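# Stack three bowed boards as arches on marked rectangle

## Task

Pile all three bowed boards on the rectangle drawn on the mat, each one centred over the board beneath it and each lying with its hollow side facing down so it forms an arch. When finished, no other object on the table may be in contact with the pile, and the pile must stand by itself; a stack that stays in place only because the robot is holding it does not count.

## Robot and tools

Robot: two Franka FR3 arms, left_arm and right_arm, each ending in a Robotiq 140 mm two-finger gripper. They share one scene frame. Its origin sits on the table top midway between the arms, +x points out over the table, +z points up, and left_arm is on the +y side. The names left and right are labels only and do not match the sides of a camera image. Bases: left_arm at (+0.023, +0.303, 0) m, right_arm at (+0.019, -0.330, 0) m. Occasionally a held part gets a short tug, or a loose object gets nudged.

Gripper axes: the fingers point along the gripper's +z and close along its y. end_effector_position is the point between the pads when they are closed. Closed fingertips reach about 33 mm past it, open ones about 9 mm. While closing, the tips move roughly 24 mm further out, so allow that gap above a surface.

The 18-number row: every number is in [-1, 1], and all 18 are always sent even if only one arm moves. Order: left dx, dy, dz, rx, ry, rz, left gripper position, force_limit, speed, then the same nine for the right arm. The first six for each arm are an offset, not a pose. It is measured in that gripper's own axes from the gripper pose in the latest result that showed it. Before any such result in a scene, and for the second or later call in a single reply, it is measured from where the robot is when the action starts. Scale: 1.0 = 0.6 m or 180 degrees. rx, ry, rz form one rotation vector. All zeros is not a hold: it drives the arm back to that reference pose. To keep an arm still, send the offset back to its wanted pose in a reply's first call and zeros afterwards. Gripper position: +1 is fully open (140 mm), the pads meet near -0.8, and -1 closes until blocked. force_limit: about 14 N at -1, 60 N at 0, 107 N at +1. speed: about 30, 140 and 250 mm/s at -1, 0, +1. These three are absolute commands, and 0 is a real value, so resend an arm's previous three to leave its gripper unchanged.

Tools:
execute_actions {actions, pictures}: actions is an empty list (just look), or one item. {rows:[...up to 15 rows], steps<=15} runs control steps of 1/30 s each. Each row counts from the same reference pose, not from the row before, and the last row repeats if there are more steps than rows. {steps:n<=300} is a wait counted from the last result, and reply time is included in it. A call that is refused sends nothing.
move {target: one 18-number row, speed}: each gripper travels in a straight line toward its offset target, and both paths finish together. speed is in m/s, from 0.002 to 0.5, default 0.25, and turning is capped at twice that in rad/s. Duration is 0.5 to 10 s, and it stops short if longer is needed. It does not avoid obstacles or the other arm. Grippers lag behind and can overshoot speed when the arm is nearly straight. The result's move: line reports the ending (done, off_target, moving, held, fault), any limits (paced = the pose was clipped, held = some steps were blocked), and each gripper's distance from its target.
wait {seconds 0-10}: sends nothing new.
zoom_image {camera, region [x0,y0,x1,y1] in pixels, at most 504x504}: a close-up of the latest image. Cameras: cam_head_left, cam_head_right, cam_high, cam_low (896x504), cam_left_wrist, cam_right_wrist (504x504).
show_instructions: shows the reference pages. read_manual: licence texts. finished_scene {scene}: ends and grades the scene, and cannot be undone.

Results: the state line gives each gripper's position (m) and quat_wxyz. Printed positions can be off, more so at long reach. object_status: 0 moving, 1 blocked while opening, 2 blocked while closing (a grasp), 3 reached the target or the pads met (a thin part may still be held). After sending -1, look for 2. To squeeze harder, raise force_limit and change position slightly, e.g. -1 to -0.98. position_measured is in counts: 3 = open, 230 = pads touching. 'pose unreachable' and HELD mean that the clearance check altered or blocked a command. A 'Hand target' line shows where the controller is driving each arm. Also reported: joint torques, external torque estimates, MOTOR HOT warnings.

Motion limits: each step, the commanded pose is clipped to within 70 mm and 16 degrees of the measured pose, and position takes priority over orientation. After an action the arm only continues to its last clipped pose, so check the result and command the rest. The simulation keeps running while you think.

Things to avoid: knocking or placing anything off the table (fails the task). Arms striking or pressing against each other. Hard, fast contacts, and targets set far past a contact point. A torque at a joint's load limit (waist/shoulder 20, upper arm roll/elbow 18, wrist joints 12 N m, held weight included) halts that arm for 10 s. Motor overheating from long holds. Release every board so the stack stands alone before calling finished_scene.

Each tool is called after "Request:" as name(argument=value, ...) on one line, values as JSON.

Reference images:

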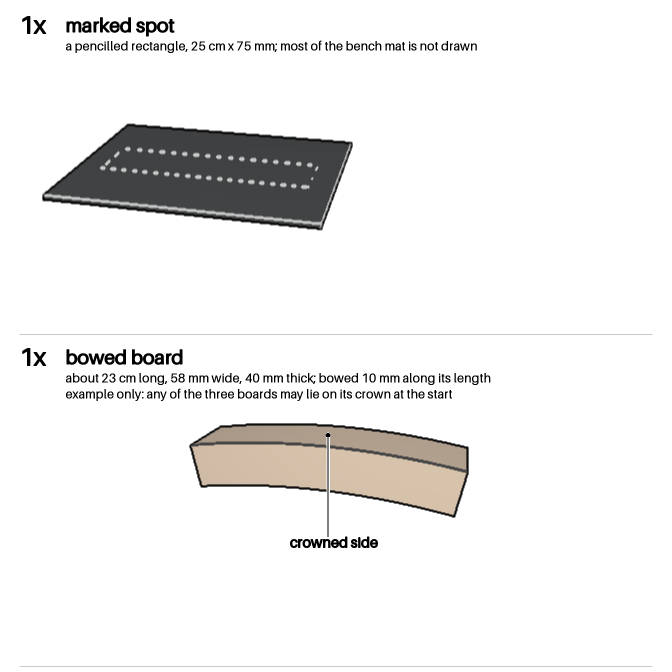

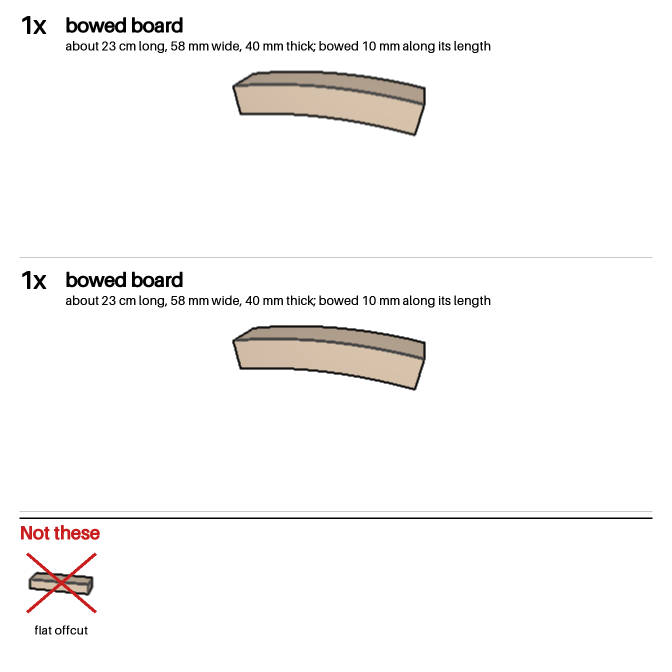

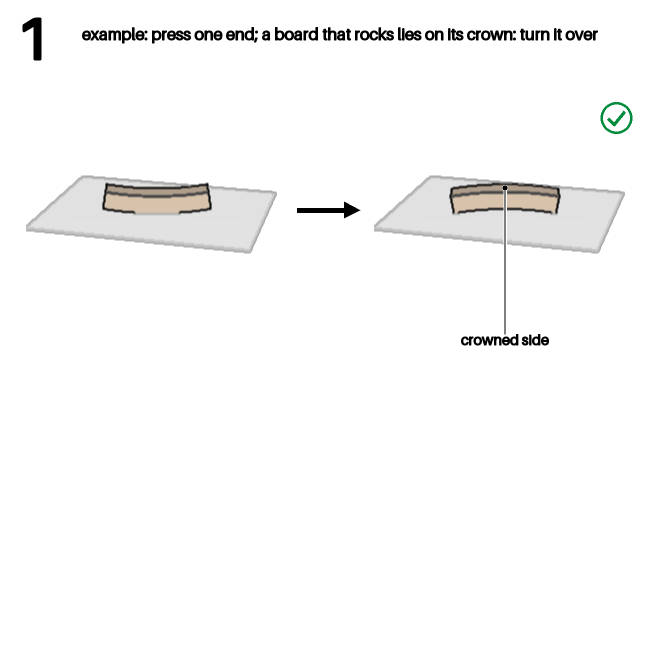

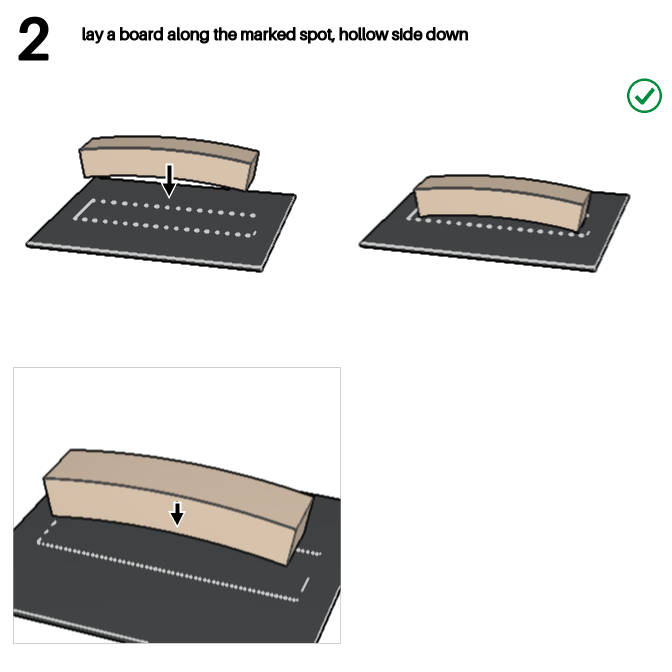

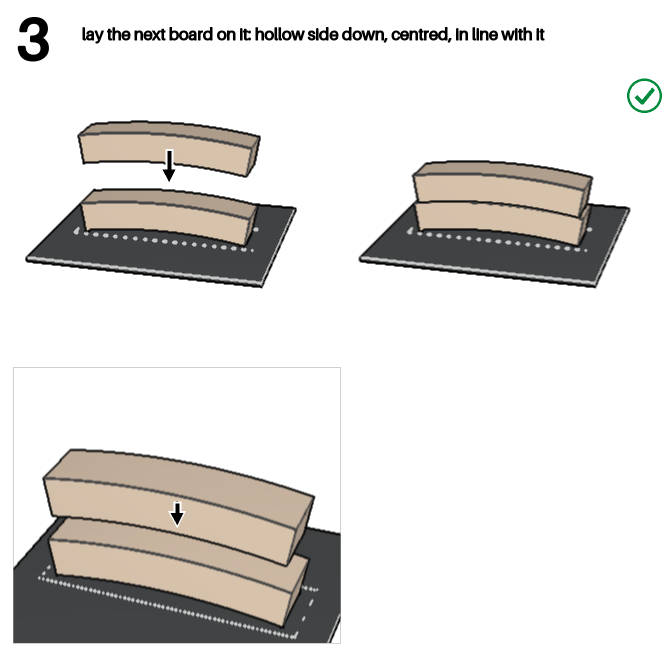

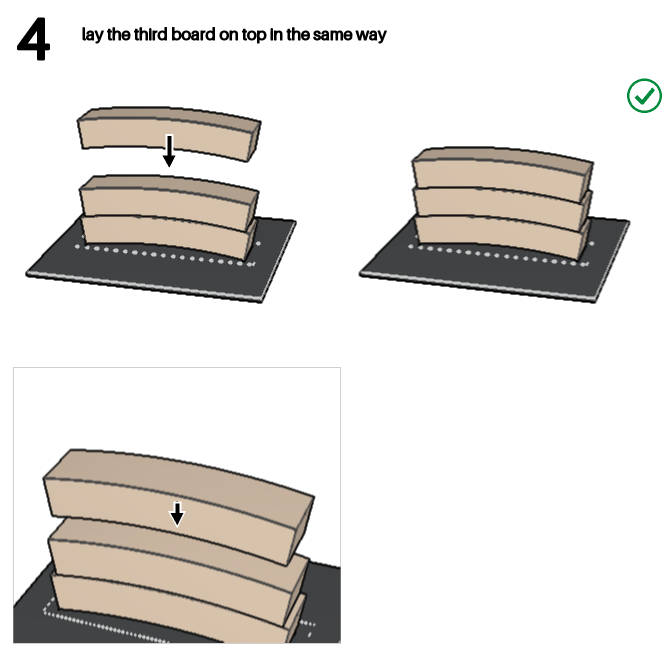

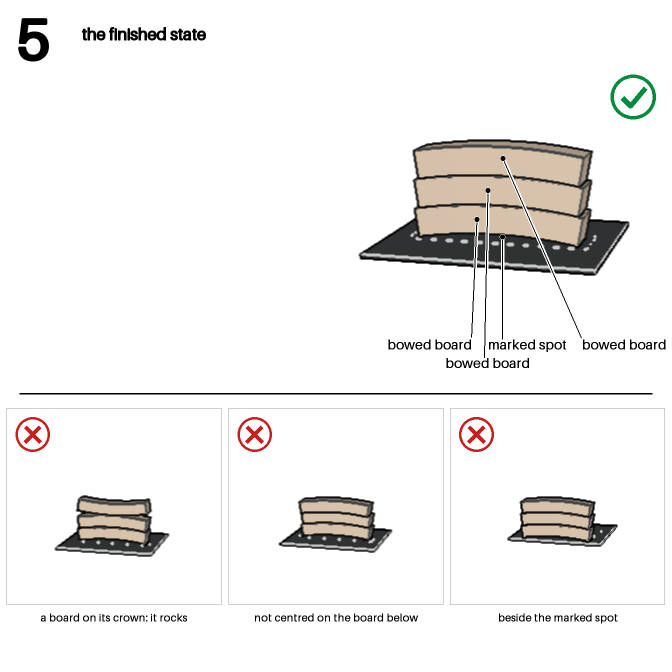

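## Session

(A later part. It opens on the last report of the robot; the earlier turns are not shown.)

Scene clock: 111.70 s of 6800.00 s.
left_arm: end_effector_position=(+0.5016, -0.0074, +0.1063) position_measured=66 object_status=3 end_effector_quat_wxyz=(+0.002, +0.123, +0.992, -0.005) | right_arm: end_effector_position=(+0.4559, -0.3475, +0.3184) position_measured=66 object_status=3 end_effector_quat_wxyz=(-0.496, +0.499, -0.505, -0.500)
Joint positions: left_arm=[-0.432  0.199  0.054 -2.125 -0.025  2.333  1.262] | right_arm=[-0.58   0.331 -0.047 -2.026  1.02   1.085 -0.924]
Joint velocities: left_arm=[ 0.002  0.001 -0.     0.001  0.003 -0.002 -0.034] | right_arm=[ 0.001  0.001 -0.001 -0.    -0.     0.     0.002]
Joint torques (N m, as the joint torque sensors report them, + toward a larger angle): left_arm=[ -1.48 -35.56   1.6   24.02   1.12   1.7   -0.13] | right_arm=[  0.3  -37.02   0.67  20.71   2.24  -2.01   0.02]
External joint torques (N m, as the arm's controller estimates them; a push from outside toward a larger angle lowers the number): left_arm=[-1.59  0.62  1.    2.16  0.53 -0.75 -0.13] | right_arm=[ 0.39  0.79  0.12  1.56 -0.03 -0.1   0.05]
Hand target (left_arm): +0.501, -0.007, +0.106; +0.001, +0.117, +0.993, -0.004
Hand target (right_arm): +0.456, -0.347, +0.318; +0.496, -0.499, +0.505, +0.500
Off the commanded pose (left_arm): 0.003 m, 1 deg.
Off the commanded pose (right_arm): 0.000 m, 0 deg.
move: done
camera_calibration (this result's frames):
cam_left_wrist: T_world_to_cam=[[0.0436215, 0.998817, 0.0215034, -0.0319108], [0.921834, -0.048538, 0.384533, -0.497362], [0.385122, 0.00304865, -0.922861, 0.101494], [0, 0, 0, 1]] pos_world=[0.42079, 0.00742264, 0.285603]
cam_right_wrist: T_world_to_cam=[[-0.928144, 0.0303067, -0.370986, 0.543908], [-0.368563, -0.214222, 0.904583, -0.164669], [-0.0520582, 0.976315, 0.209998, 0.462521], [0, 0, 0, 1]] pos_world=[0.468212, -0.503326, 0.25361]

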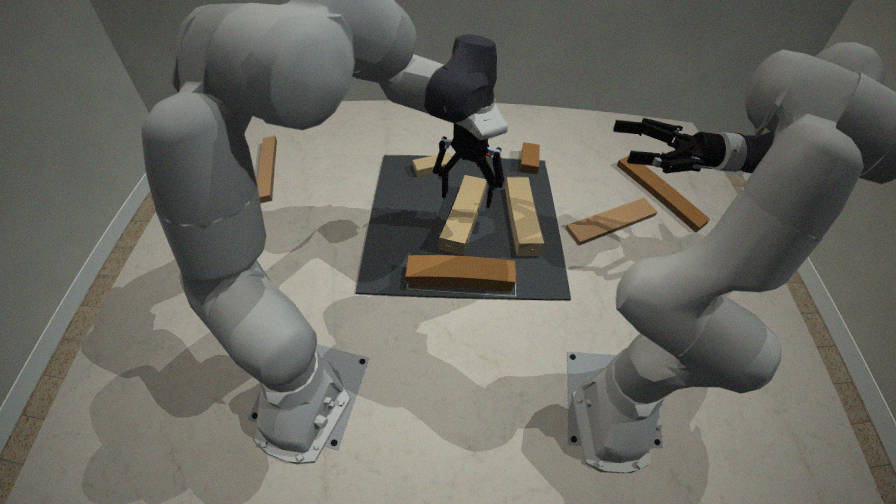

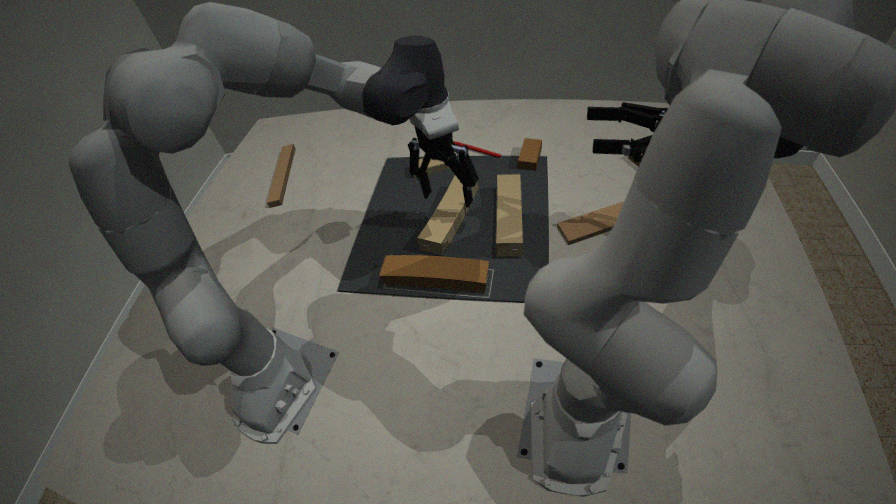

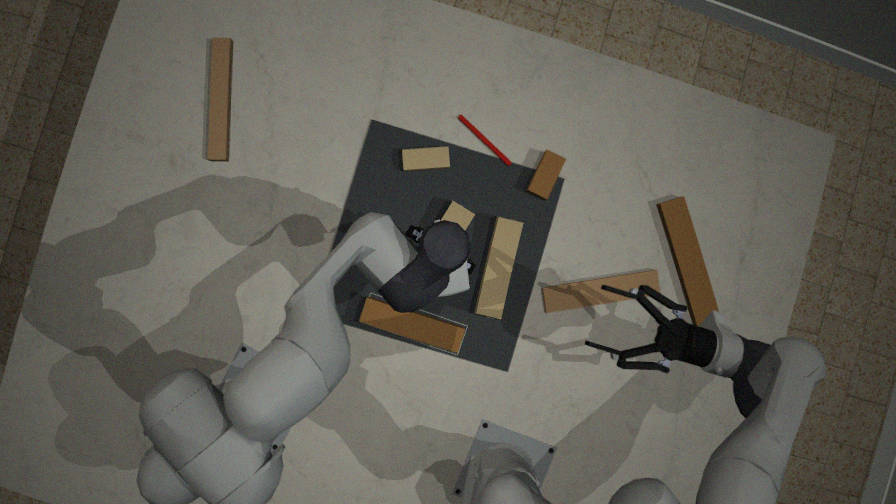

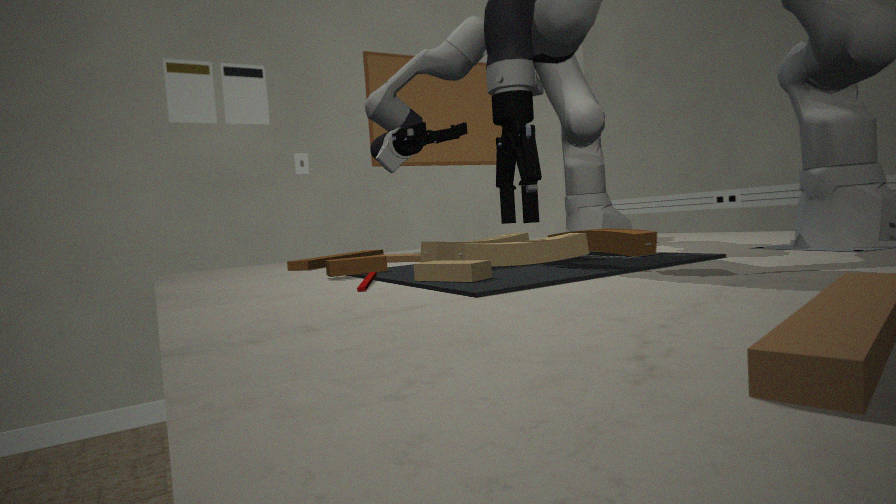

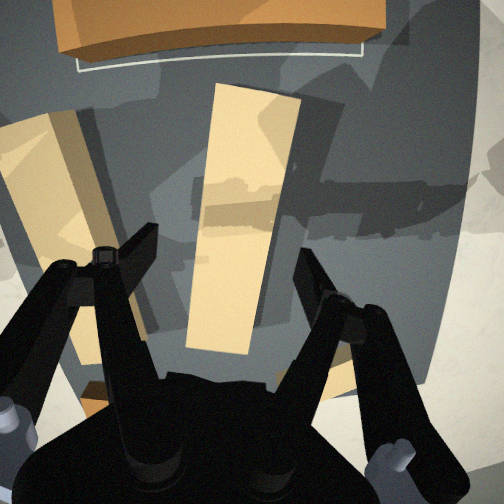

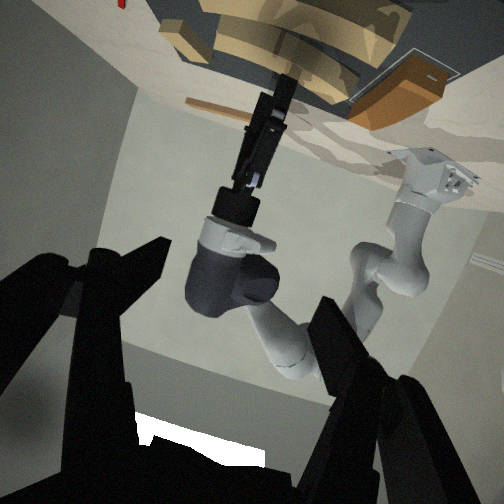

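Request:
move(target=[-0.012,0,0.107,0,0,0,0.5,0,0,0.184,0,0,0,0,0,0.5,0,0], speed=0.15)

Request:
execute_actions(actions=[{"rows":[[0,0,0,0,0,0,-1,0,0,0,0,0,0,0,0,0.5,0,0]]}], pictures=false)

Request:
move(target=[0,0,-0.1,0,0,0,-1,0,0,0,0,0,0,0,0,0.5,0,0], speed=0.15)

Request:
move(target=[0.08,0,-0.205,0,0,0.425,-1,0,0,0,0,0.29,0,0,0,0.5,0,0], speed=0.3)

Scene clock: 121.50 s of 6800.00 s.
left_arm: end_effector_position=(+0.5077, -0.0083, +0.0417) position_measured=66 object_status=3 end_effector_quat_wxyz=(+0.001, +0.120, +0.993, -0.003) | right_arm: end_effector_position=(+0.4535, -0.3492, +0.2100) position_measured=66 object_status=3 end_effector_quat_wxyz=(-0.495, +0.493, -0.508, -0.504)
Joint positions: left_arm=[-0.43   0.33   0.054 -2.127 -0.035  2.461  1.267] | right_arm=[-0.576  0.546 -0.043 -2.     0.969  1.186 -1.08 ]
Joint velocities: left_arm=[-0.001  0.    -0.001  0.     0.     0.005  0.004] | right_arm=[ 0.    -0.001 -0.001 -0.    -0.001  0.003 -0.027]
Joint torques (N m, as the joint torque sensors report them, + toward a larger angle): left_arm=[  1.43 -38.41   0.25  22.57  -0.05   2.88   0.35] | right_arm=[  0.5  -40.5    1.68  19.72   0.91  -1.77  -0.3 ]
External joint torques (N m, as the arm's controller estimates them; a push from outside toward a larger angle lowers the number): left_arm=[ 1.58  0.34 -0.48  2.23 -0.57  0.44  0.35] | right_arm=[ 0.43  0.79  0.67  3.08 -0.8   0.38 -0.27]
Hand target (left_arm): +0.510, -0.009, +0.042; +0.003, +0.122, +0.992, -0.005
Hand target (right_arm): +0.454, -0.349, +0.209; +0.497, -0.498, +0.505, +0.500
Off the commanded pose (left_arm): 0.002 m, 0 deg.
Off the commanded pose (right_arm): 0.002 m, 1 deg.
After step 90, 5.43 s passed at rest.
move: done
camera_calibration (this result's frames):
cam_left_wrist: T_world_to_cam=[[0.0389261, 0.998884, 0.0267653, -0.0277543], [0.923142, -0.0462015, 0.381672, -0.478681], [0.382483, 0.00985111, -0.92391, 0.0409829], [0, 0, 0, 1]] pos_world=[0.427296, 0.00520378, 0.221307]
cam_right_wrist: T_world_to_cam=[[-0.932704, 0.0370742, -0.358733, 0.503333], [-0.357862, -0.218453, 0.907862, -0.0748929], [-0.0447081, 0.975143, 0.217019, 0.481642], [0, 0, 0, 1]] pos_world=[0.464193, -0.504691, 0.144029]

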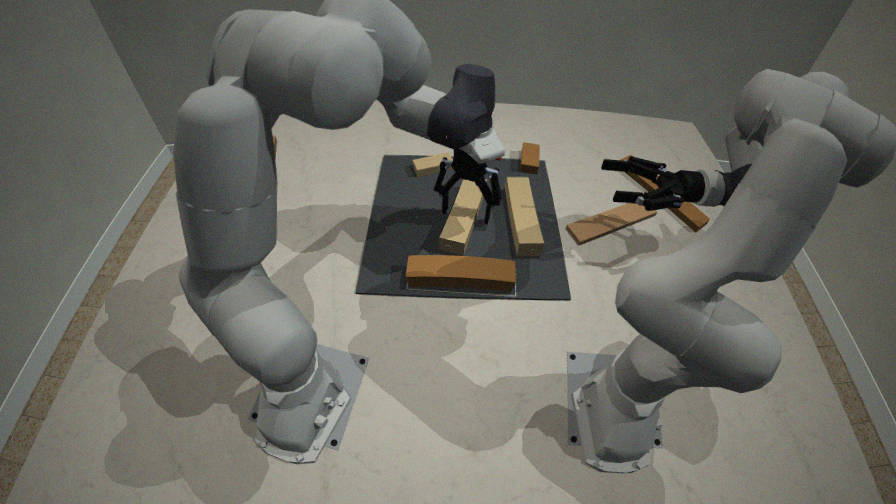

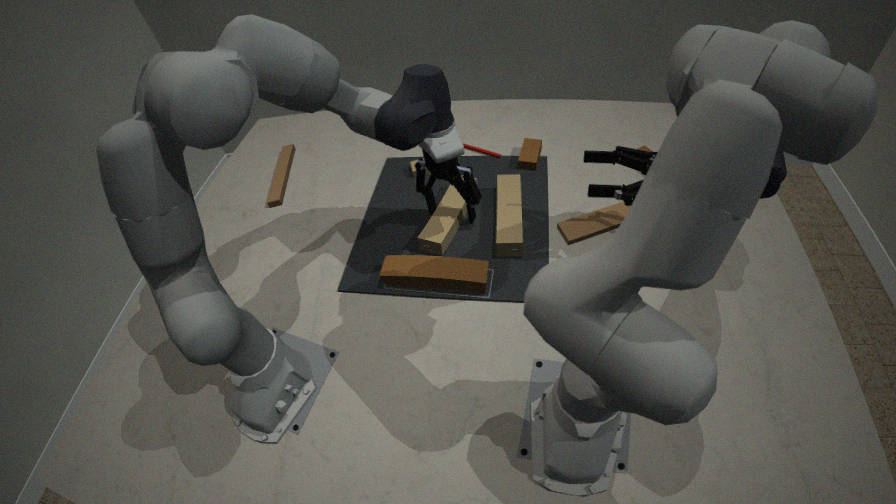

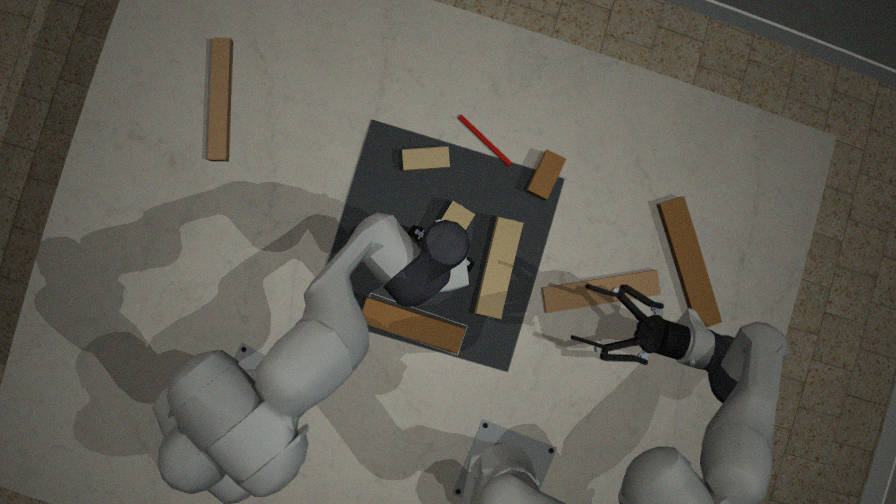

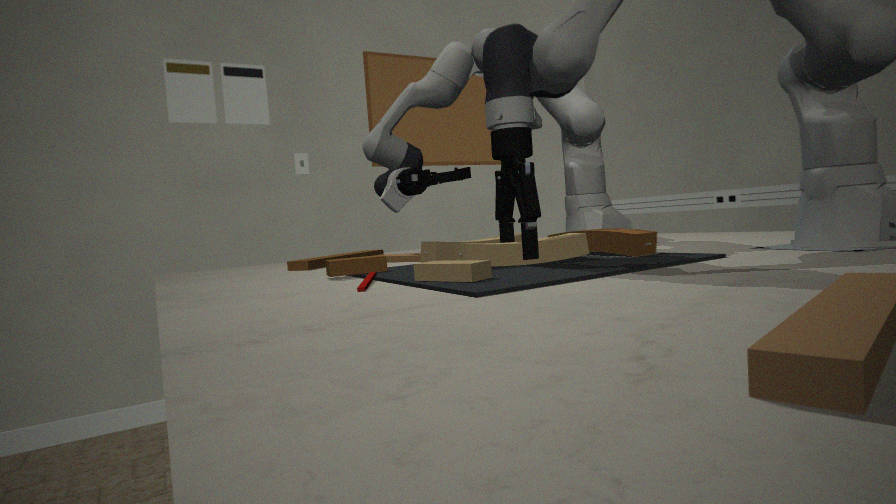

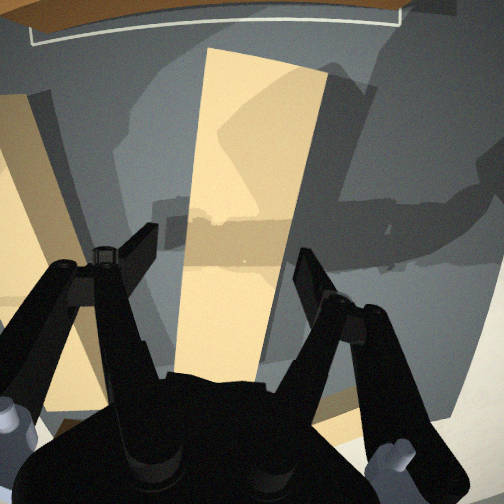

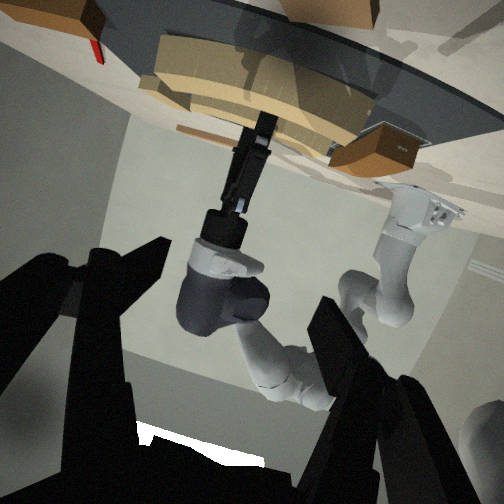

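Scene clock: 122.00 s of 6800.00 s.
left_arm: end_effector_position=(+0.5082, -0.0077, +0.0420) position_measured=139 object_status=0 end_effector_quat_wxyz=(+0.001, +0.120, +0.993, -0.003) | right_arm: end_effector_position=(+0.4535, -0.3492, +0.2100) position_measured=66 object_status=3 end_effector_quat_wxyz=(-0.495, +0.493, -0.508, -0.504)
Joint positions: left_arm=[-0.43   0.33   0.055 -2.127 -0.035  2.461  1.267] | right_arm=[-0.576  0.546 -0.043 -2.     0.969  1.186 -1.08 ]
Joint velocities: left_arm=[-0.001  0.001 -0.001 -0.001  0.     0.     0.   ] | right_arm=[ 0.001  0.001 -0.     0.    -0.002  0.    -0.001]
Joint torques (N m, as the joint torque sensors report them, + toward a larger angle): left_arm=[  0.07 -38.51   0.36  21.58   0.29   2.23   0.1 ] | right_arm=[ -0.17 -40.49   0.52  18.03   1.62  -2.27  -0.05]
External joint torques (N m, as the arm's controller estimates them; a push from outside toward a larger angle lowers the number): left_arm=[ 0.14  0.15 -0.44  1.31 -0.22 -0.19  0.1 ] | right_arm=[-0.22  0.76 -0.5   1.4  -0.08 -0.12 -0.03]
Hand target (left_arm): +0.508, -0.008, +0.042; +0.001, +0.120, +0.993, -0.003
Hand target (right_arm): +0.453, -0.349, +0.210; +0.495, -0.493, +0.508, +0.504
Off the commanded pose (left_arm): 0.001 m, 0 deg.
Off the commanded pose (right_arm): 0.000 m, 0 deg.
Steps of this call (steps 1 to 15: all 15 steps of this action). Readings (end_effector_position | what the end effector reports):
1: left_arm (+0.5077, -0.0083, +0.0417) | right_arm (+0.4535, -0.3492, +0.2100) | left_arm position_measured=66 object_status=0 | right_arm position_measured=66 object_status=3
2: left_arm (+0.5077, -0.0083, +0.0417) | right_arm (+0.4535, -0.3492, +0.2100) | left_arm position_measured=72 object_status=0 | right_arm position_measured=66 object_status=3
4: left_arm (+0.5077, -0.0083, +0.0417) | right_arm (+0.4535, -0.3492, +0.2100) | left_arm position_measured=87 object_status=0 | right_arm position_measured=66 object_status=3
8: left_arm (+0.5077, -0.0082, +0.0417) | right_arm (+0.4535, -0.3492, +0.2100) | left_arm position_measured=117 object_status=0 | right_arm position_measured=66 object_status=3
15: the state above

Scene clock: 123.27 s of 6800.00 s.
left_arm: end_effector_position=(+0.5062, -0.0080, +0.0994) position_measured=139 object_status=2 end_effector_quat_wxyz=(-0.001, +0.123, +0.992, -0.003) | right_arm: end_effector_position=(+0.4535, -0.3492, +0.2100) position_measured=66 object_status=3 end_effector_quat_wxyz=(-0.495, +0.493, -0.508, -0.504)
Joint positions: left_arm=[-0.43   0.226  0.055 -2.105 -0.026  2.332  1.266] | right_arm=[-0.576  0.546 -0.043 -2.     0.969  1.186 -1.08 ]
Joint velocities: left_arm=[ 0.001 -0.001  0.    -0.001  0.001 -0.01  -0.001] | right_arm=[ 0.    -0.    -0.     0.    -0.    -0.    -0.001]
Joint torques (N m, as the joint torque sensors report them, + toward a larger angle): left_arm=[ -0.41 -38.54   1.3   24.96   0.98   2.01  -0.23] | right_arm=[ -0.13 -40.64   0.15  17.47   1.71  -2.24  -0.05]
External joint torques (N m, as the arm's controller estimates them; a push from outside toward a larger angle lowers the number): left_arm=[-0.55 -1.46  0.58  3.15  0.39 -0.43 -0.23] | right_arm=[-0.14  0.62 -0.83  0.84  0.   -0.09 -0.02]
Hand target (left_arm): +0.508, -0.008, +0.102; +0.001, +0.120, +0.993, -0.003
Hand target (right_arm): +0.453, -0.349, +0.210; +0.495, -0.493, +0.508, +0.504
Off the commanded pose (left_arm): 0.003 m, 0 deg.
Off the commanded pose (right_arm): 0.000 m, 0 deg.
move: done
camera_calibration (this result's frames):
cam_left_wrist: T_world_to_cam=[[0.0437273, 0.998712, 0.0257424, -0.0318548], [0.924061, -0.050226, 0.378931, -0.49956], [0.379736, 0.00721793, -0.925067, 0.0963388], [0, 0, 0, 1]] pos_world=[0.426434, 0.00602743, 0.279239]
cam_right_wrist: T_world_to_cam=[[-0.932646, 0.0370746, -0.358884, 0.503339], [-0.358009, -0.218439, 0.907807, -0.0748061], [-0.0447378, 0.975146, 0.217, 0.481662], [0, 0, 0, 1]] pos_world=[0.464204, -0.504693, 0.144029]

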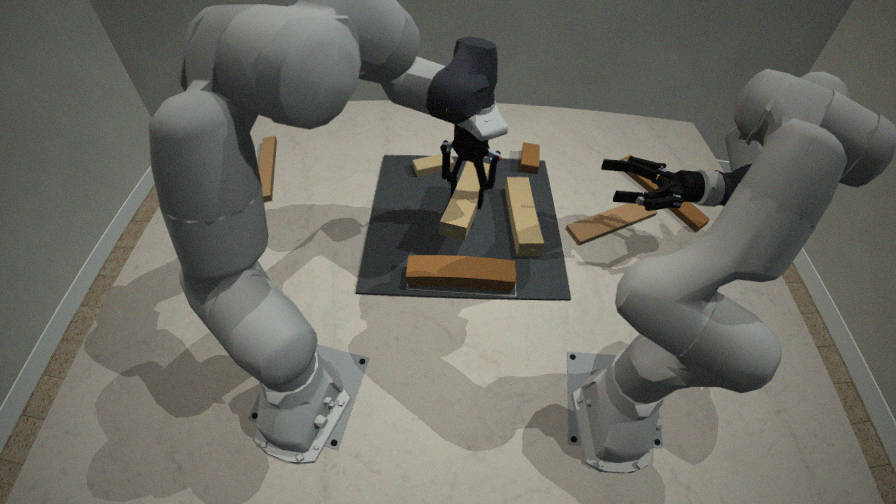

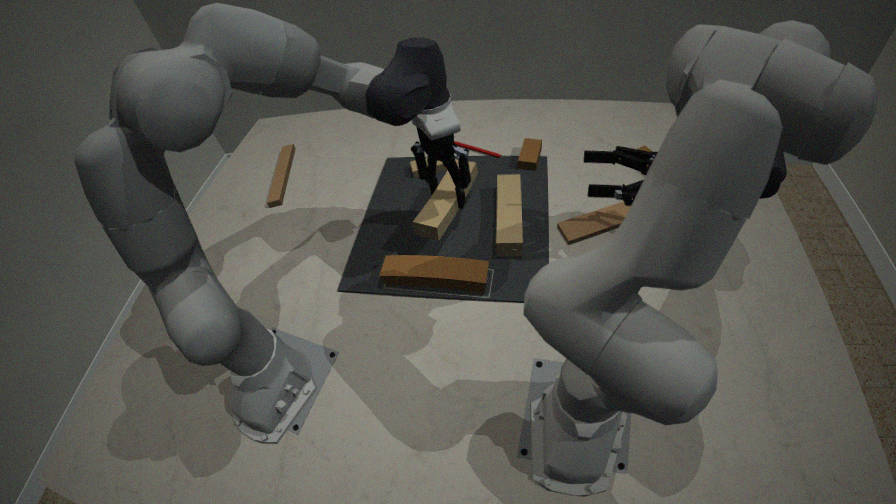

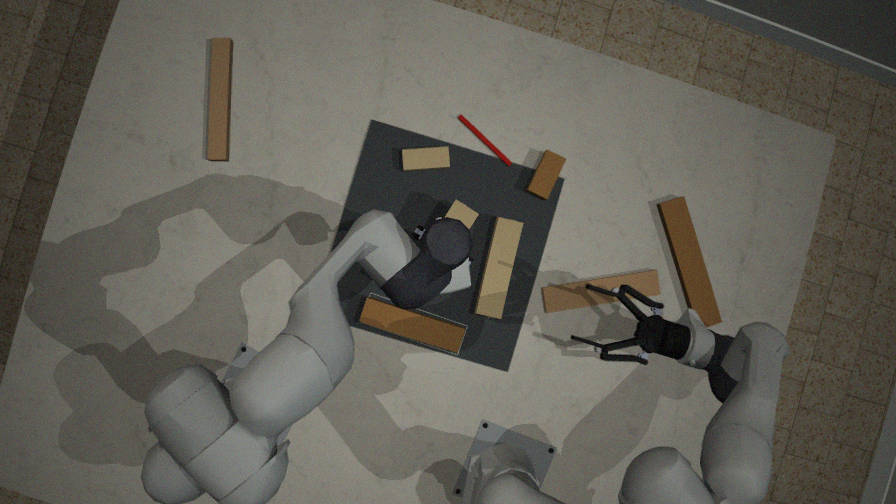

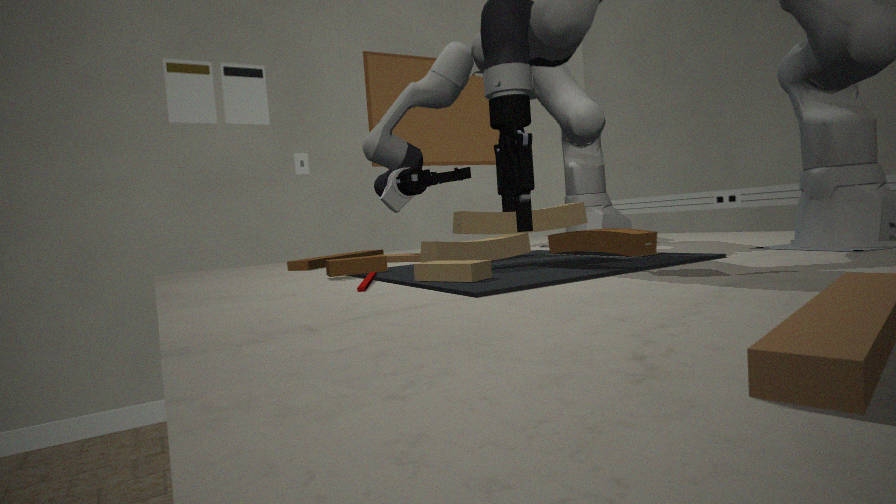

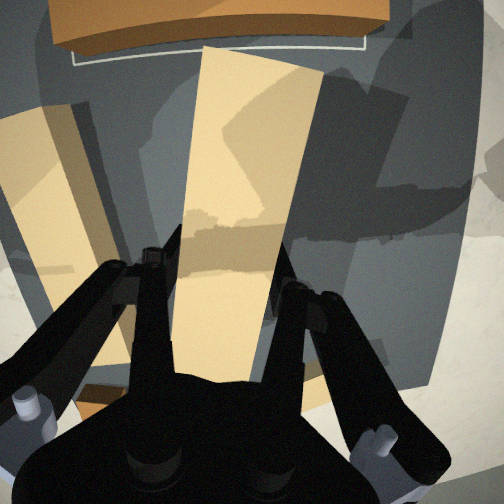

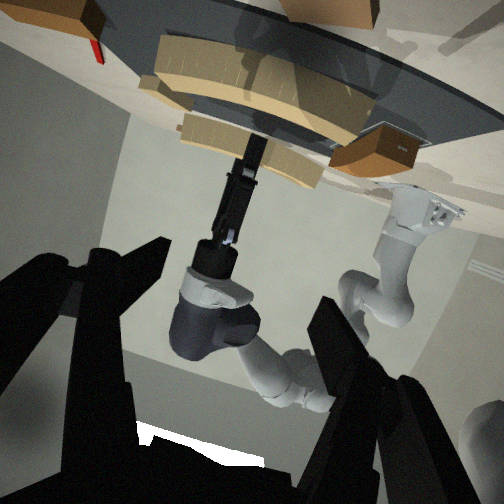

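Scene clock: 126.57 s of 6800.00 s.
left_arm: end_effector_position=(+0.4566, +0.0039, +0.2189) position_measured=139 object_status=2 end_effector_quat_wxyz=(-0.001, +0.708, +0.706, -0.004) | right_arm: end_effector_position=(+0.4518, -0.1770, +0.2074) position_measured=66 object_status=3 end_effector_quat_wxyz=(-0.492, +0.492, -0.510, -0.506)
Joint positions: left_arm=[-0.383 -0.056 -0.024 -2.136 -0.009  2.077  2.548] | right_arm=[-0.367  0.361  0.068 -2.334  1.201  1.428 -1.114]
Joint velocities: left_arm=[-0.    -0.001 -0.     0.    -0.001  0.     0.032] | right_arm=[-0.003 -0.001  0.     0.     0.001  0.    -0.002]
Joint torques (N m, as the joint torque sensors report them, + toward a larger angle): left_arm=[  0.81 -31.07   1.09  28.15   0.12   1.95   0.31] | right_arm=[  0.56 -34.97   2.15  14.88   2.04  -1.82  -0.16]
External joint torques (N m, as the arm's controller estimates them; a push from outside toward a larger angle lowers the number): left_arm=[ 0.9  -1.33  1.19  4.32 -0.64 -0.48  0.31] | right_arm=[ 0.7  -0.5   0.55 -0.34  0.8   0.36 -0.14]
Hand target (left_arm): +0.459, +0.004, +0.222; +0.002, +0.712, +0.703, -0.004
Hand target (right_arm): +0.452, -0.176, +0.207; +0.493, -0.493, +0.510, +0.504
Off the commanded pose (left_arm): 0.005 m, 1 deg.
Off the commanded pose (right_arm): 0.004 m, 1 deg.
move: off_target (left_arm, right_arm)
camera_calibration (this result's frames):
cam_left_wrist: T_world_to_cam=[[0.979622, 0.199259, 0.0252282, -0.468748], [0.174693, -0.90728, 0.382526, -0.1537], [0.0991108, -0.370323, -0.9236, 0.354936], [0, 0, 0, 1]] pos_world=[0.450868, 0.0853941, 0.398439]
cam_right_wrist: T_world_to_cam=[[-0.935692, 0.0332429, -0.351249, 0.49359], [-0.349837, -0.216583, 0.911431, -0.0395915], [-0.0457759, 0.975698, 0.214284, 0.315324], [0, 0, 0, 1]] pos_world=[0.462431, -0.332644, 0.141889]

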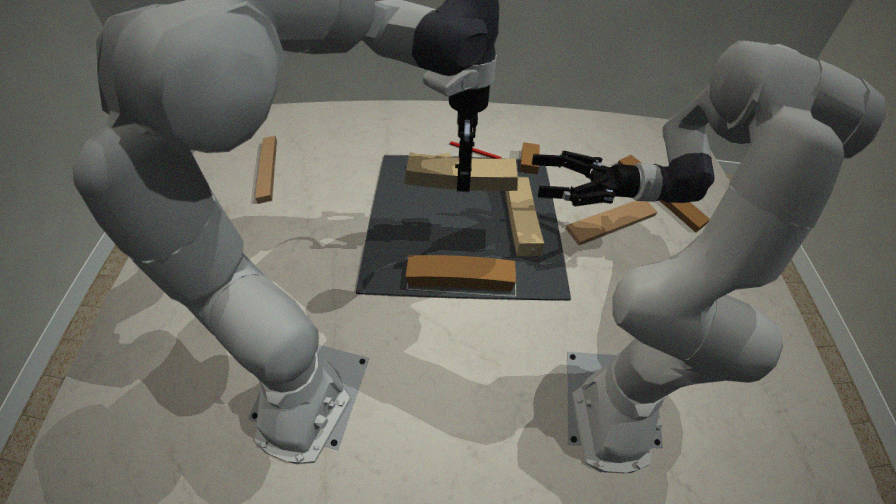

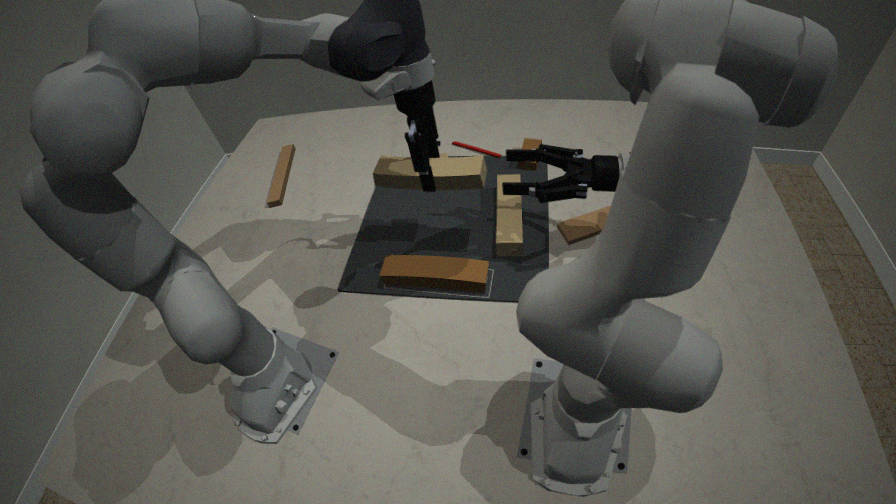

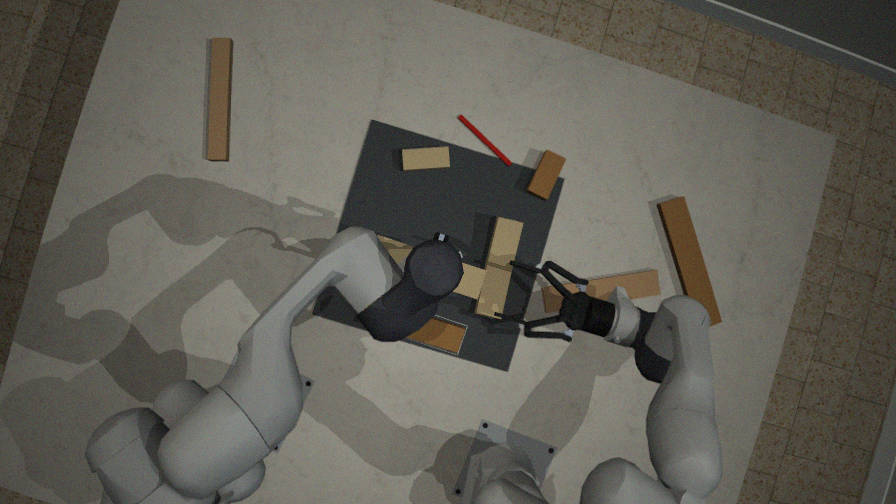

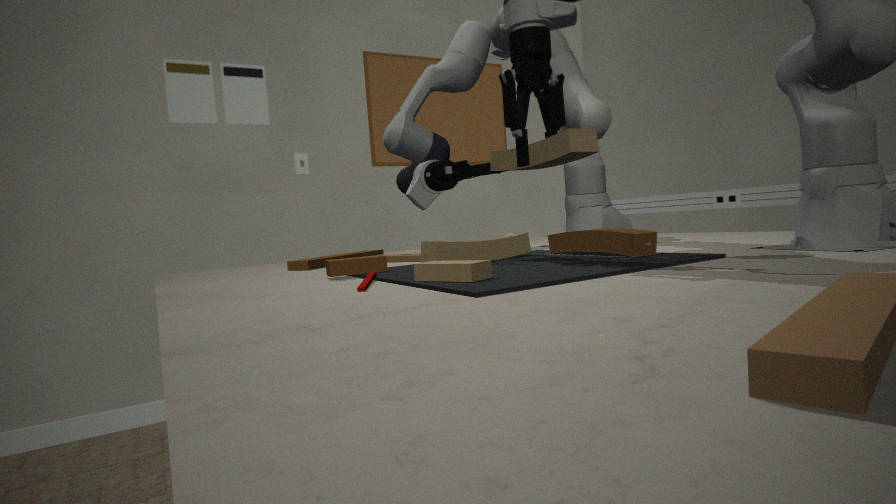

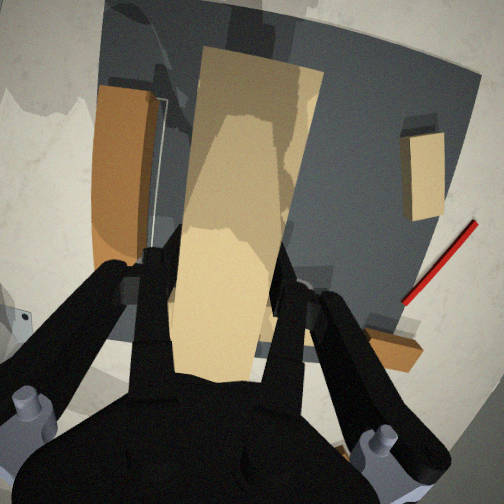

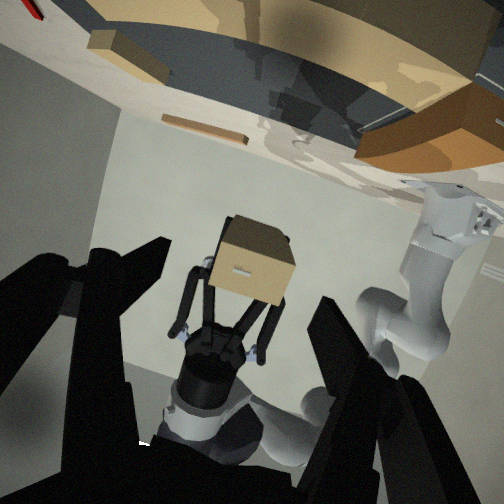

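Request:
move(target=[0,0.004,-0.005,0,0,0,-1,0,0,0,0.004,0.178,0,0,-0.012,0.5,0,0], speed=0.12)

Scene clock: 135.10 s of 6800.00 s.
left_arm: end_effector_position=(+0.4567, +0.0037, +0.2187) position_measured=139 object_status=2 end_effector_quat_wxyz=(-0.004, +0.710, +0.704, -0.004) | right_arm: end_effector_position=(+0.4485, -0.0721, +0.2065) position_measured=66 object_status=3 end_effector_quat_wxyz=(-0.498, +0.500, -0.502, -0.499)
Joint positions: left_arm=[-0.383 -0.05  -0.024 -2.129 -0.009  2.07   2.555] | right_arm=[-0.232  0.308  0.178 -2.435  1.403  1.563 -1.162]
Joint velocities: left_arm=[-0.    -0.    -0.001 -0.     0.    -0.    -0.001] | right_arm=[-0.    -0.001  0.001  0.001  0.005  0.009 -0.012]
Joint torques (N m, as the joint torque sensors report them, + toward a larger angle): left_arm=[  1.09 -31.42   0.58  28.11   0.74   1.95  -0.18] | right_arm=[  0.6  -32.76   2.54  15.21   1.75  -1.88  -0.3 ]
External joint torques (N m, as the arm's controller estimates them; a push from outside toward a larger angle lowers the number): left_arm=[ 1.11 -1.67  0.61  4.43 -0.02 -0.44 -0.18] | right_arm=[ 0.55 -0.74  0.22  0.14  0.8   0.33 -0.27]
Hand target (left_arm): +0.459, +0.004, +0.222; -0.001, +0.708, +0.706, -0.004
Hand target (right_arm): +0.448, -0.071, +0.206; +0.500, -0.502, +0.502, +0.496
Off the commanded pose (left_arm): 0.004 m, 1 deg.
Off the commanded pose (right_arm): 0.002 m, 1 deg.
After step 90, 4.10 s passed at rest.
move: off_target (left_arm)
camera_calibration (this result's frames):
cam_left_wrist: T_world_to_cam=[[0.981263, 0.191491, 0.0213185, -0.468684], [0.169265, -0.909611, 0.379416, -0.150645], [0.0920463, -0.368699, -0.92498, 0.358213], [0, 0, 0, 1]] pos_world=[0.452429, 0.0847928, 0.398489]
cam_right_wrist: T_world_to_cam=[[-0.925042, 0.0299704, -0.378682, 0.487326], [-0.375826, -0.217209, 0.900875, -0.00336229], [-0.0552535, 0.975665, 0.212191, 0.217696], [0, 0, 0, 1]] pos_world=[0.461562, -0.227734, 0.141377]

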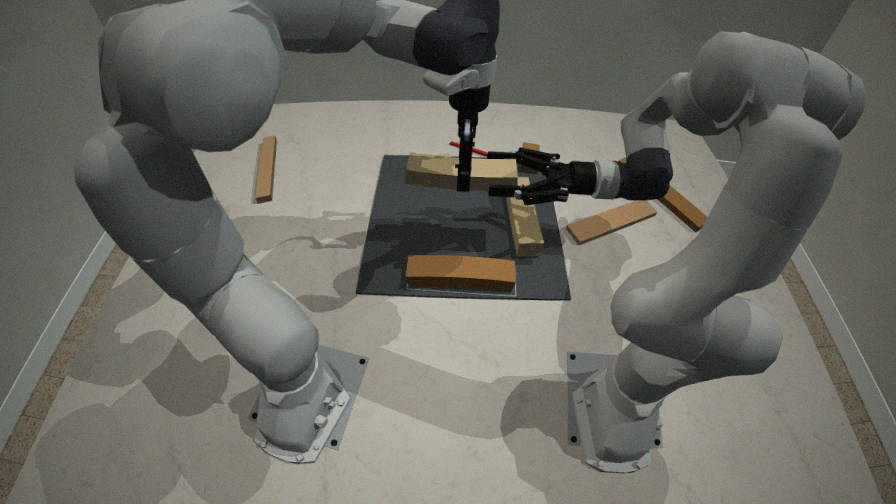

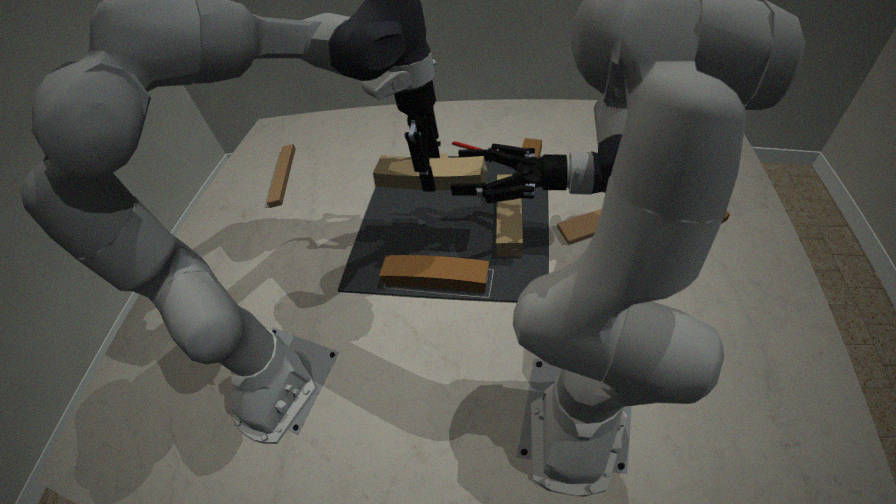

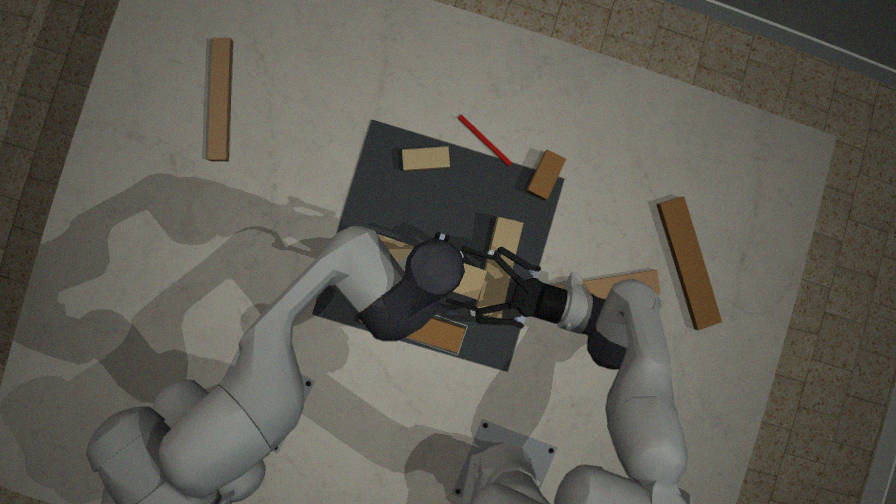

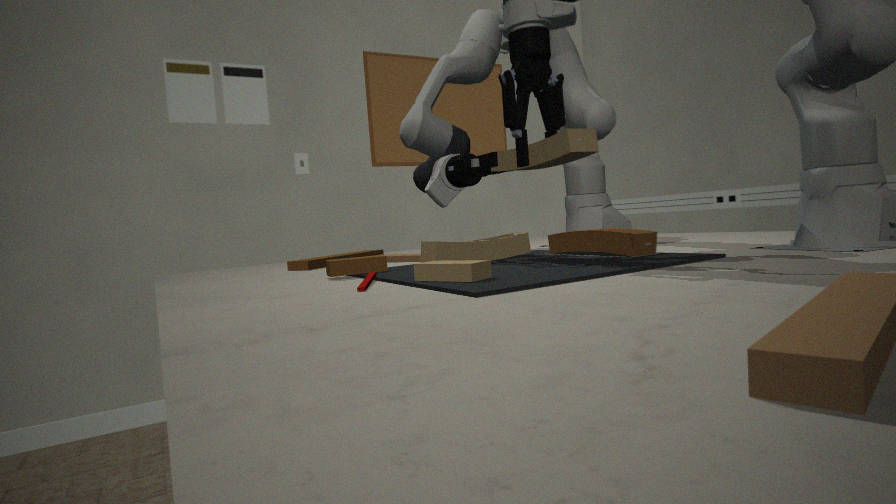

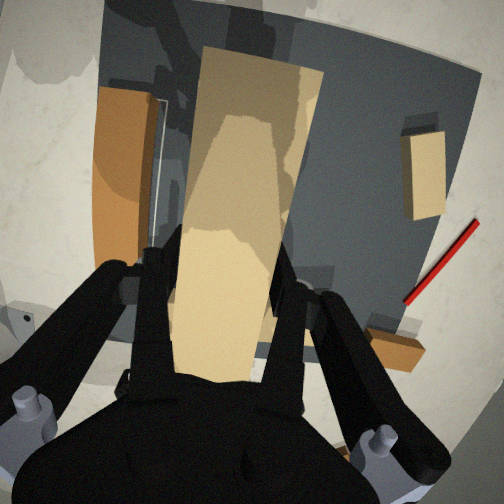

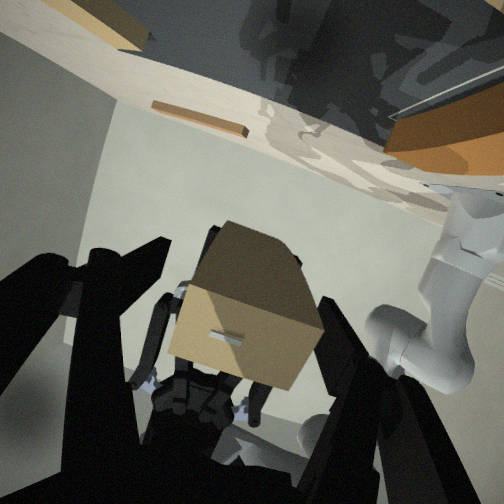

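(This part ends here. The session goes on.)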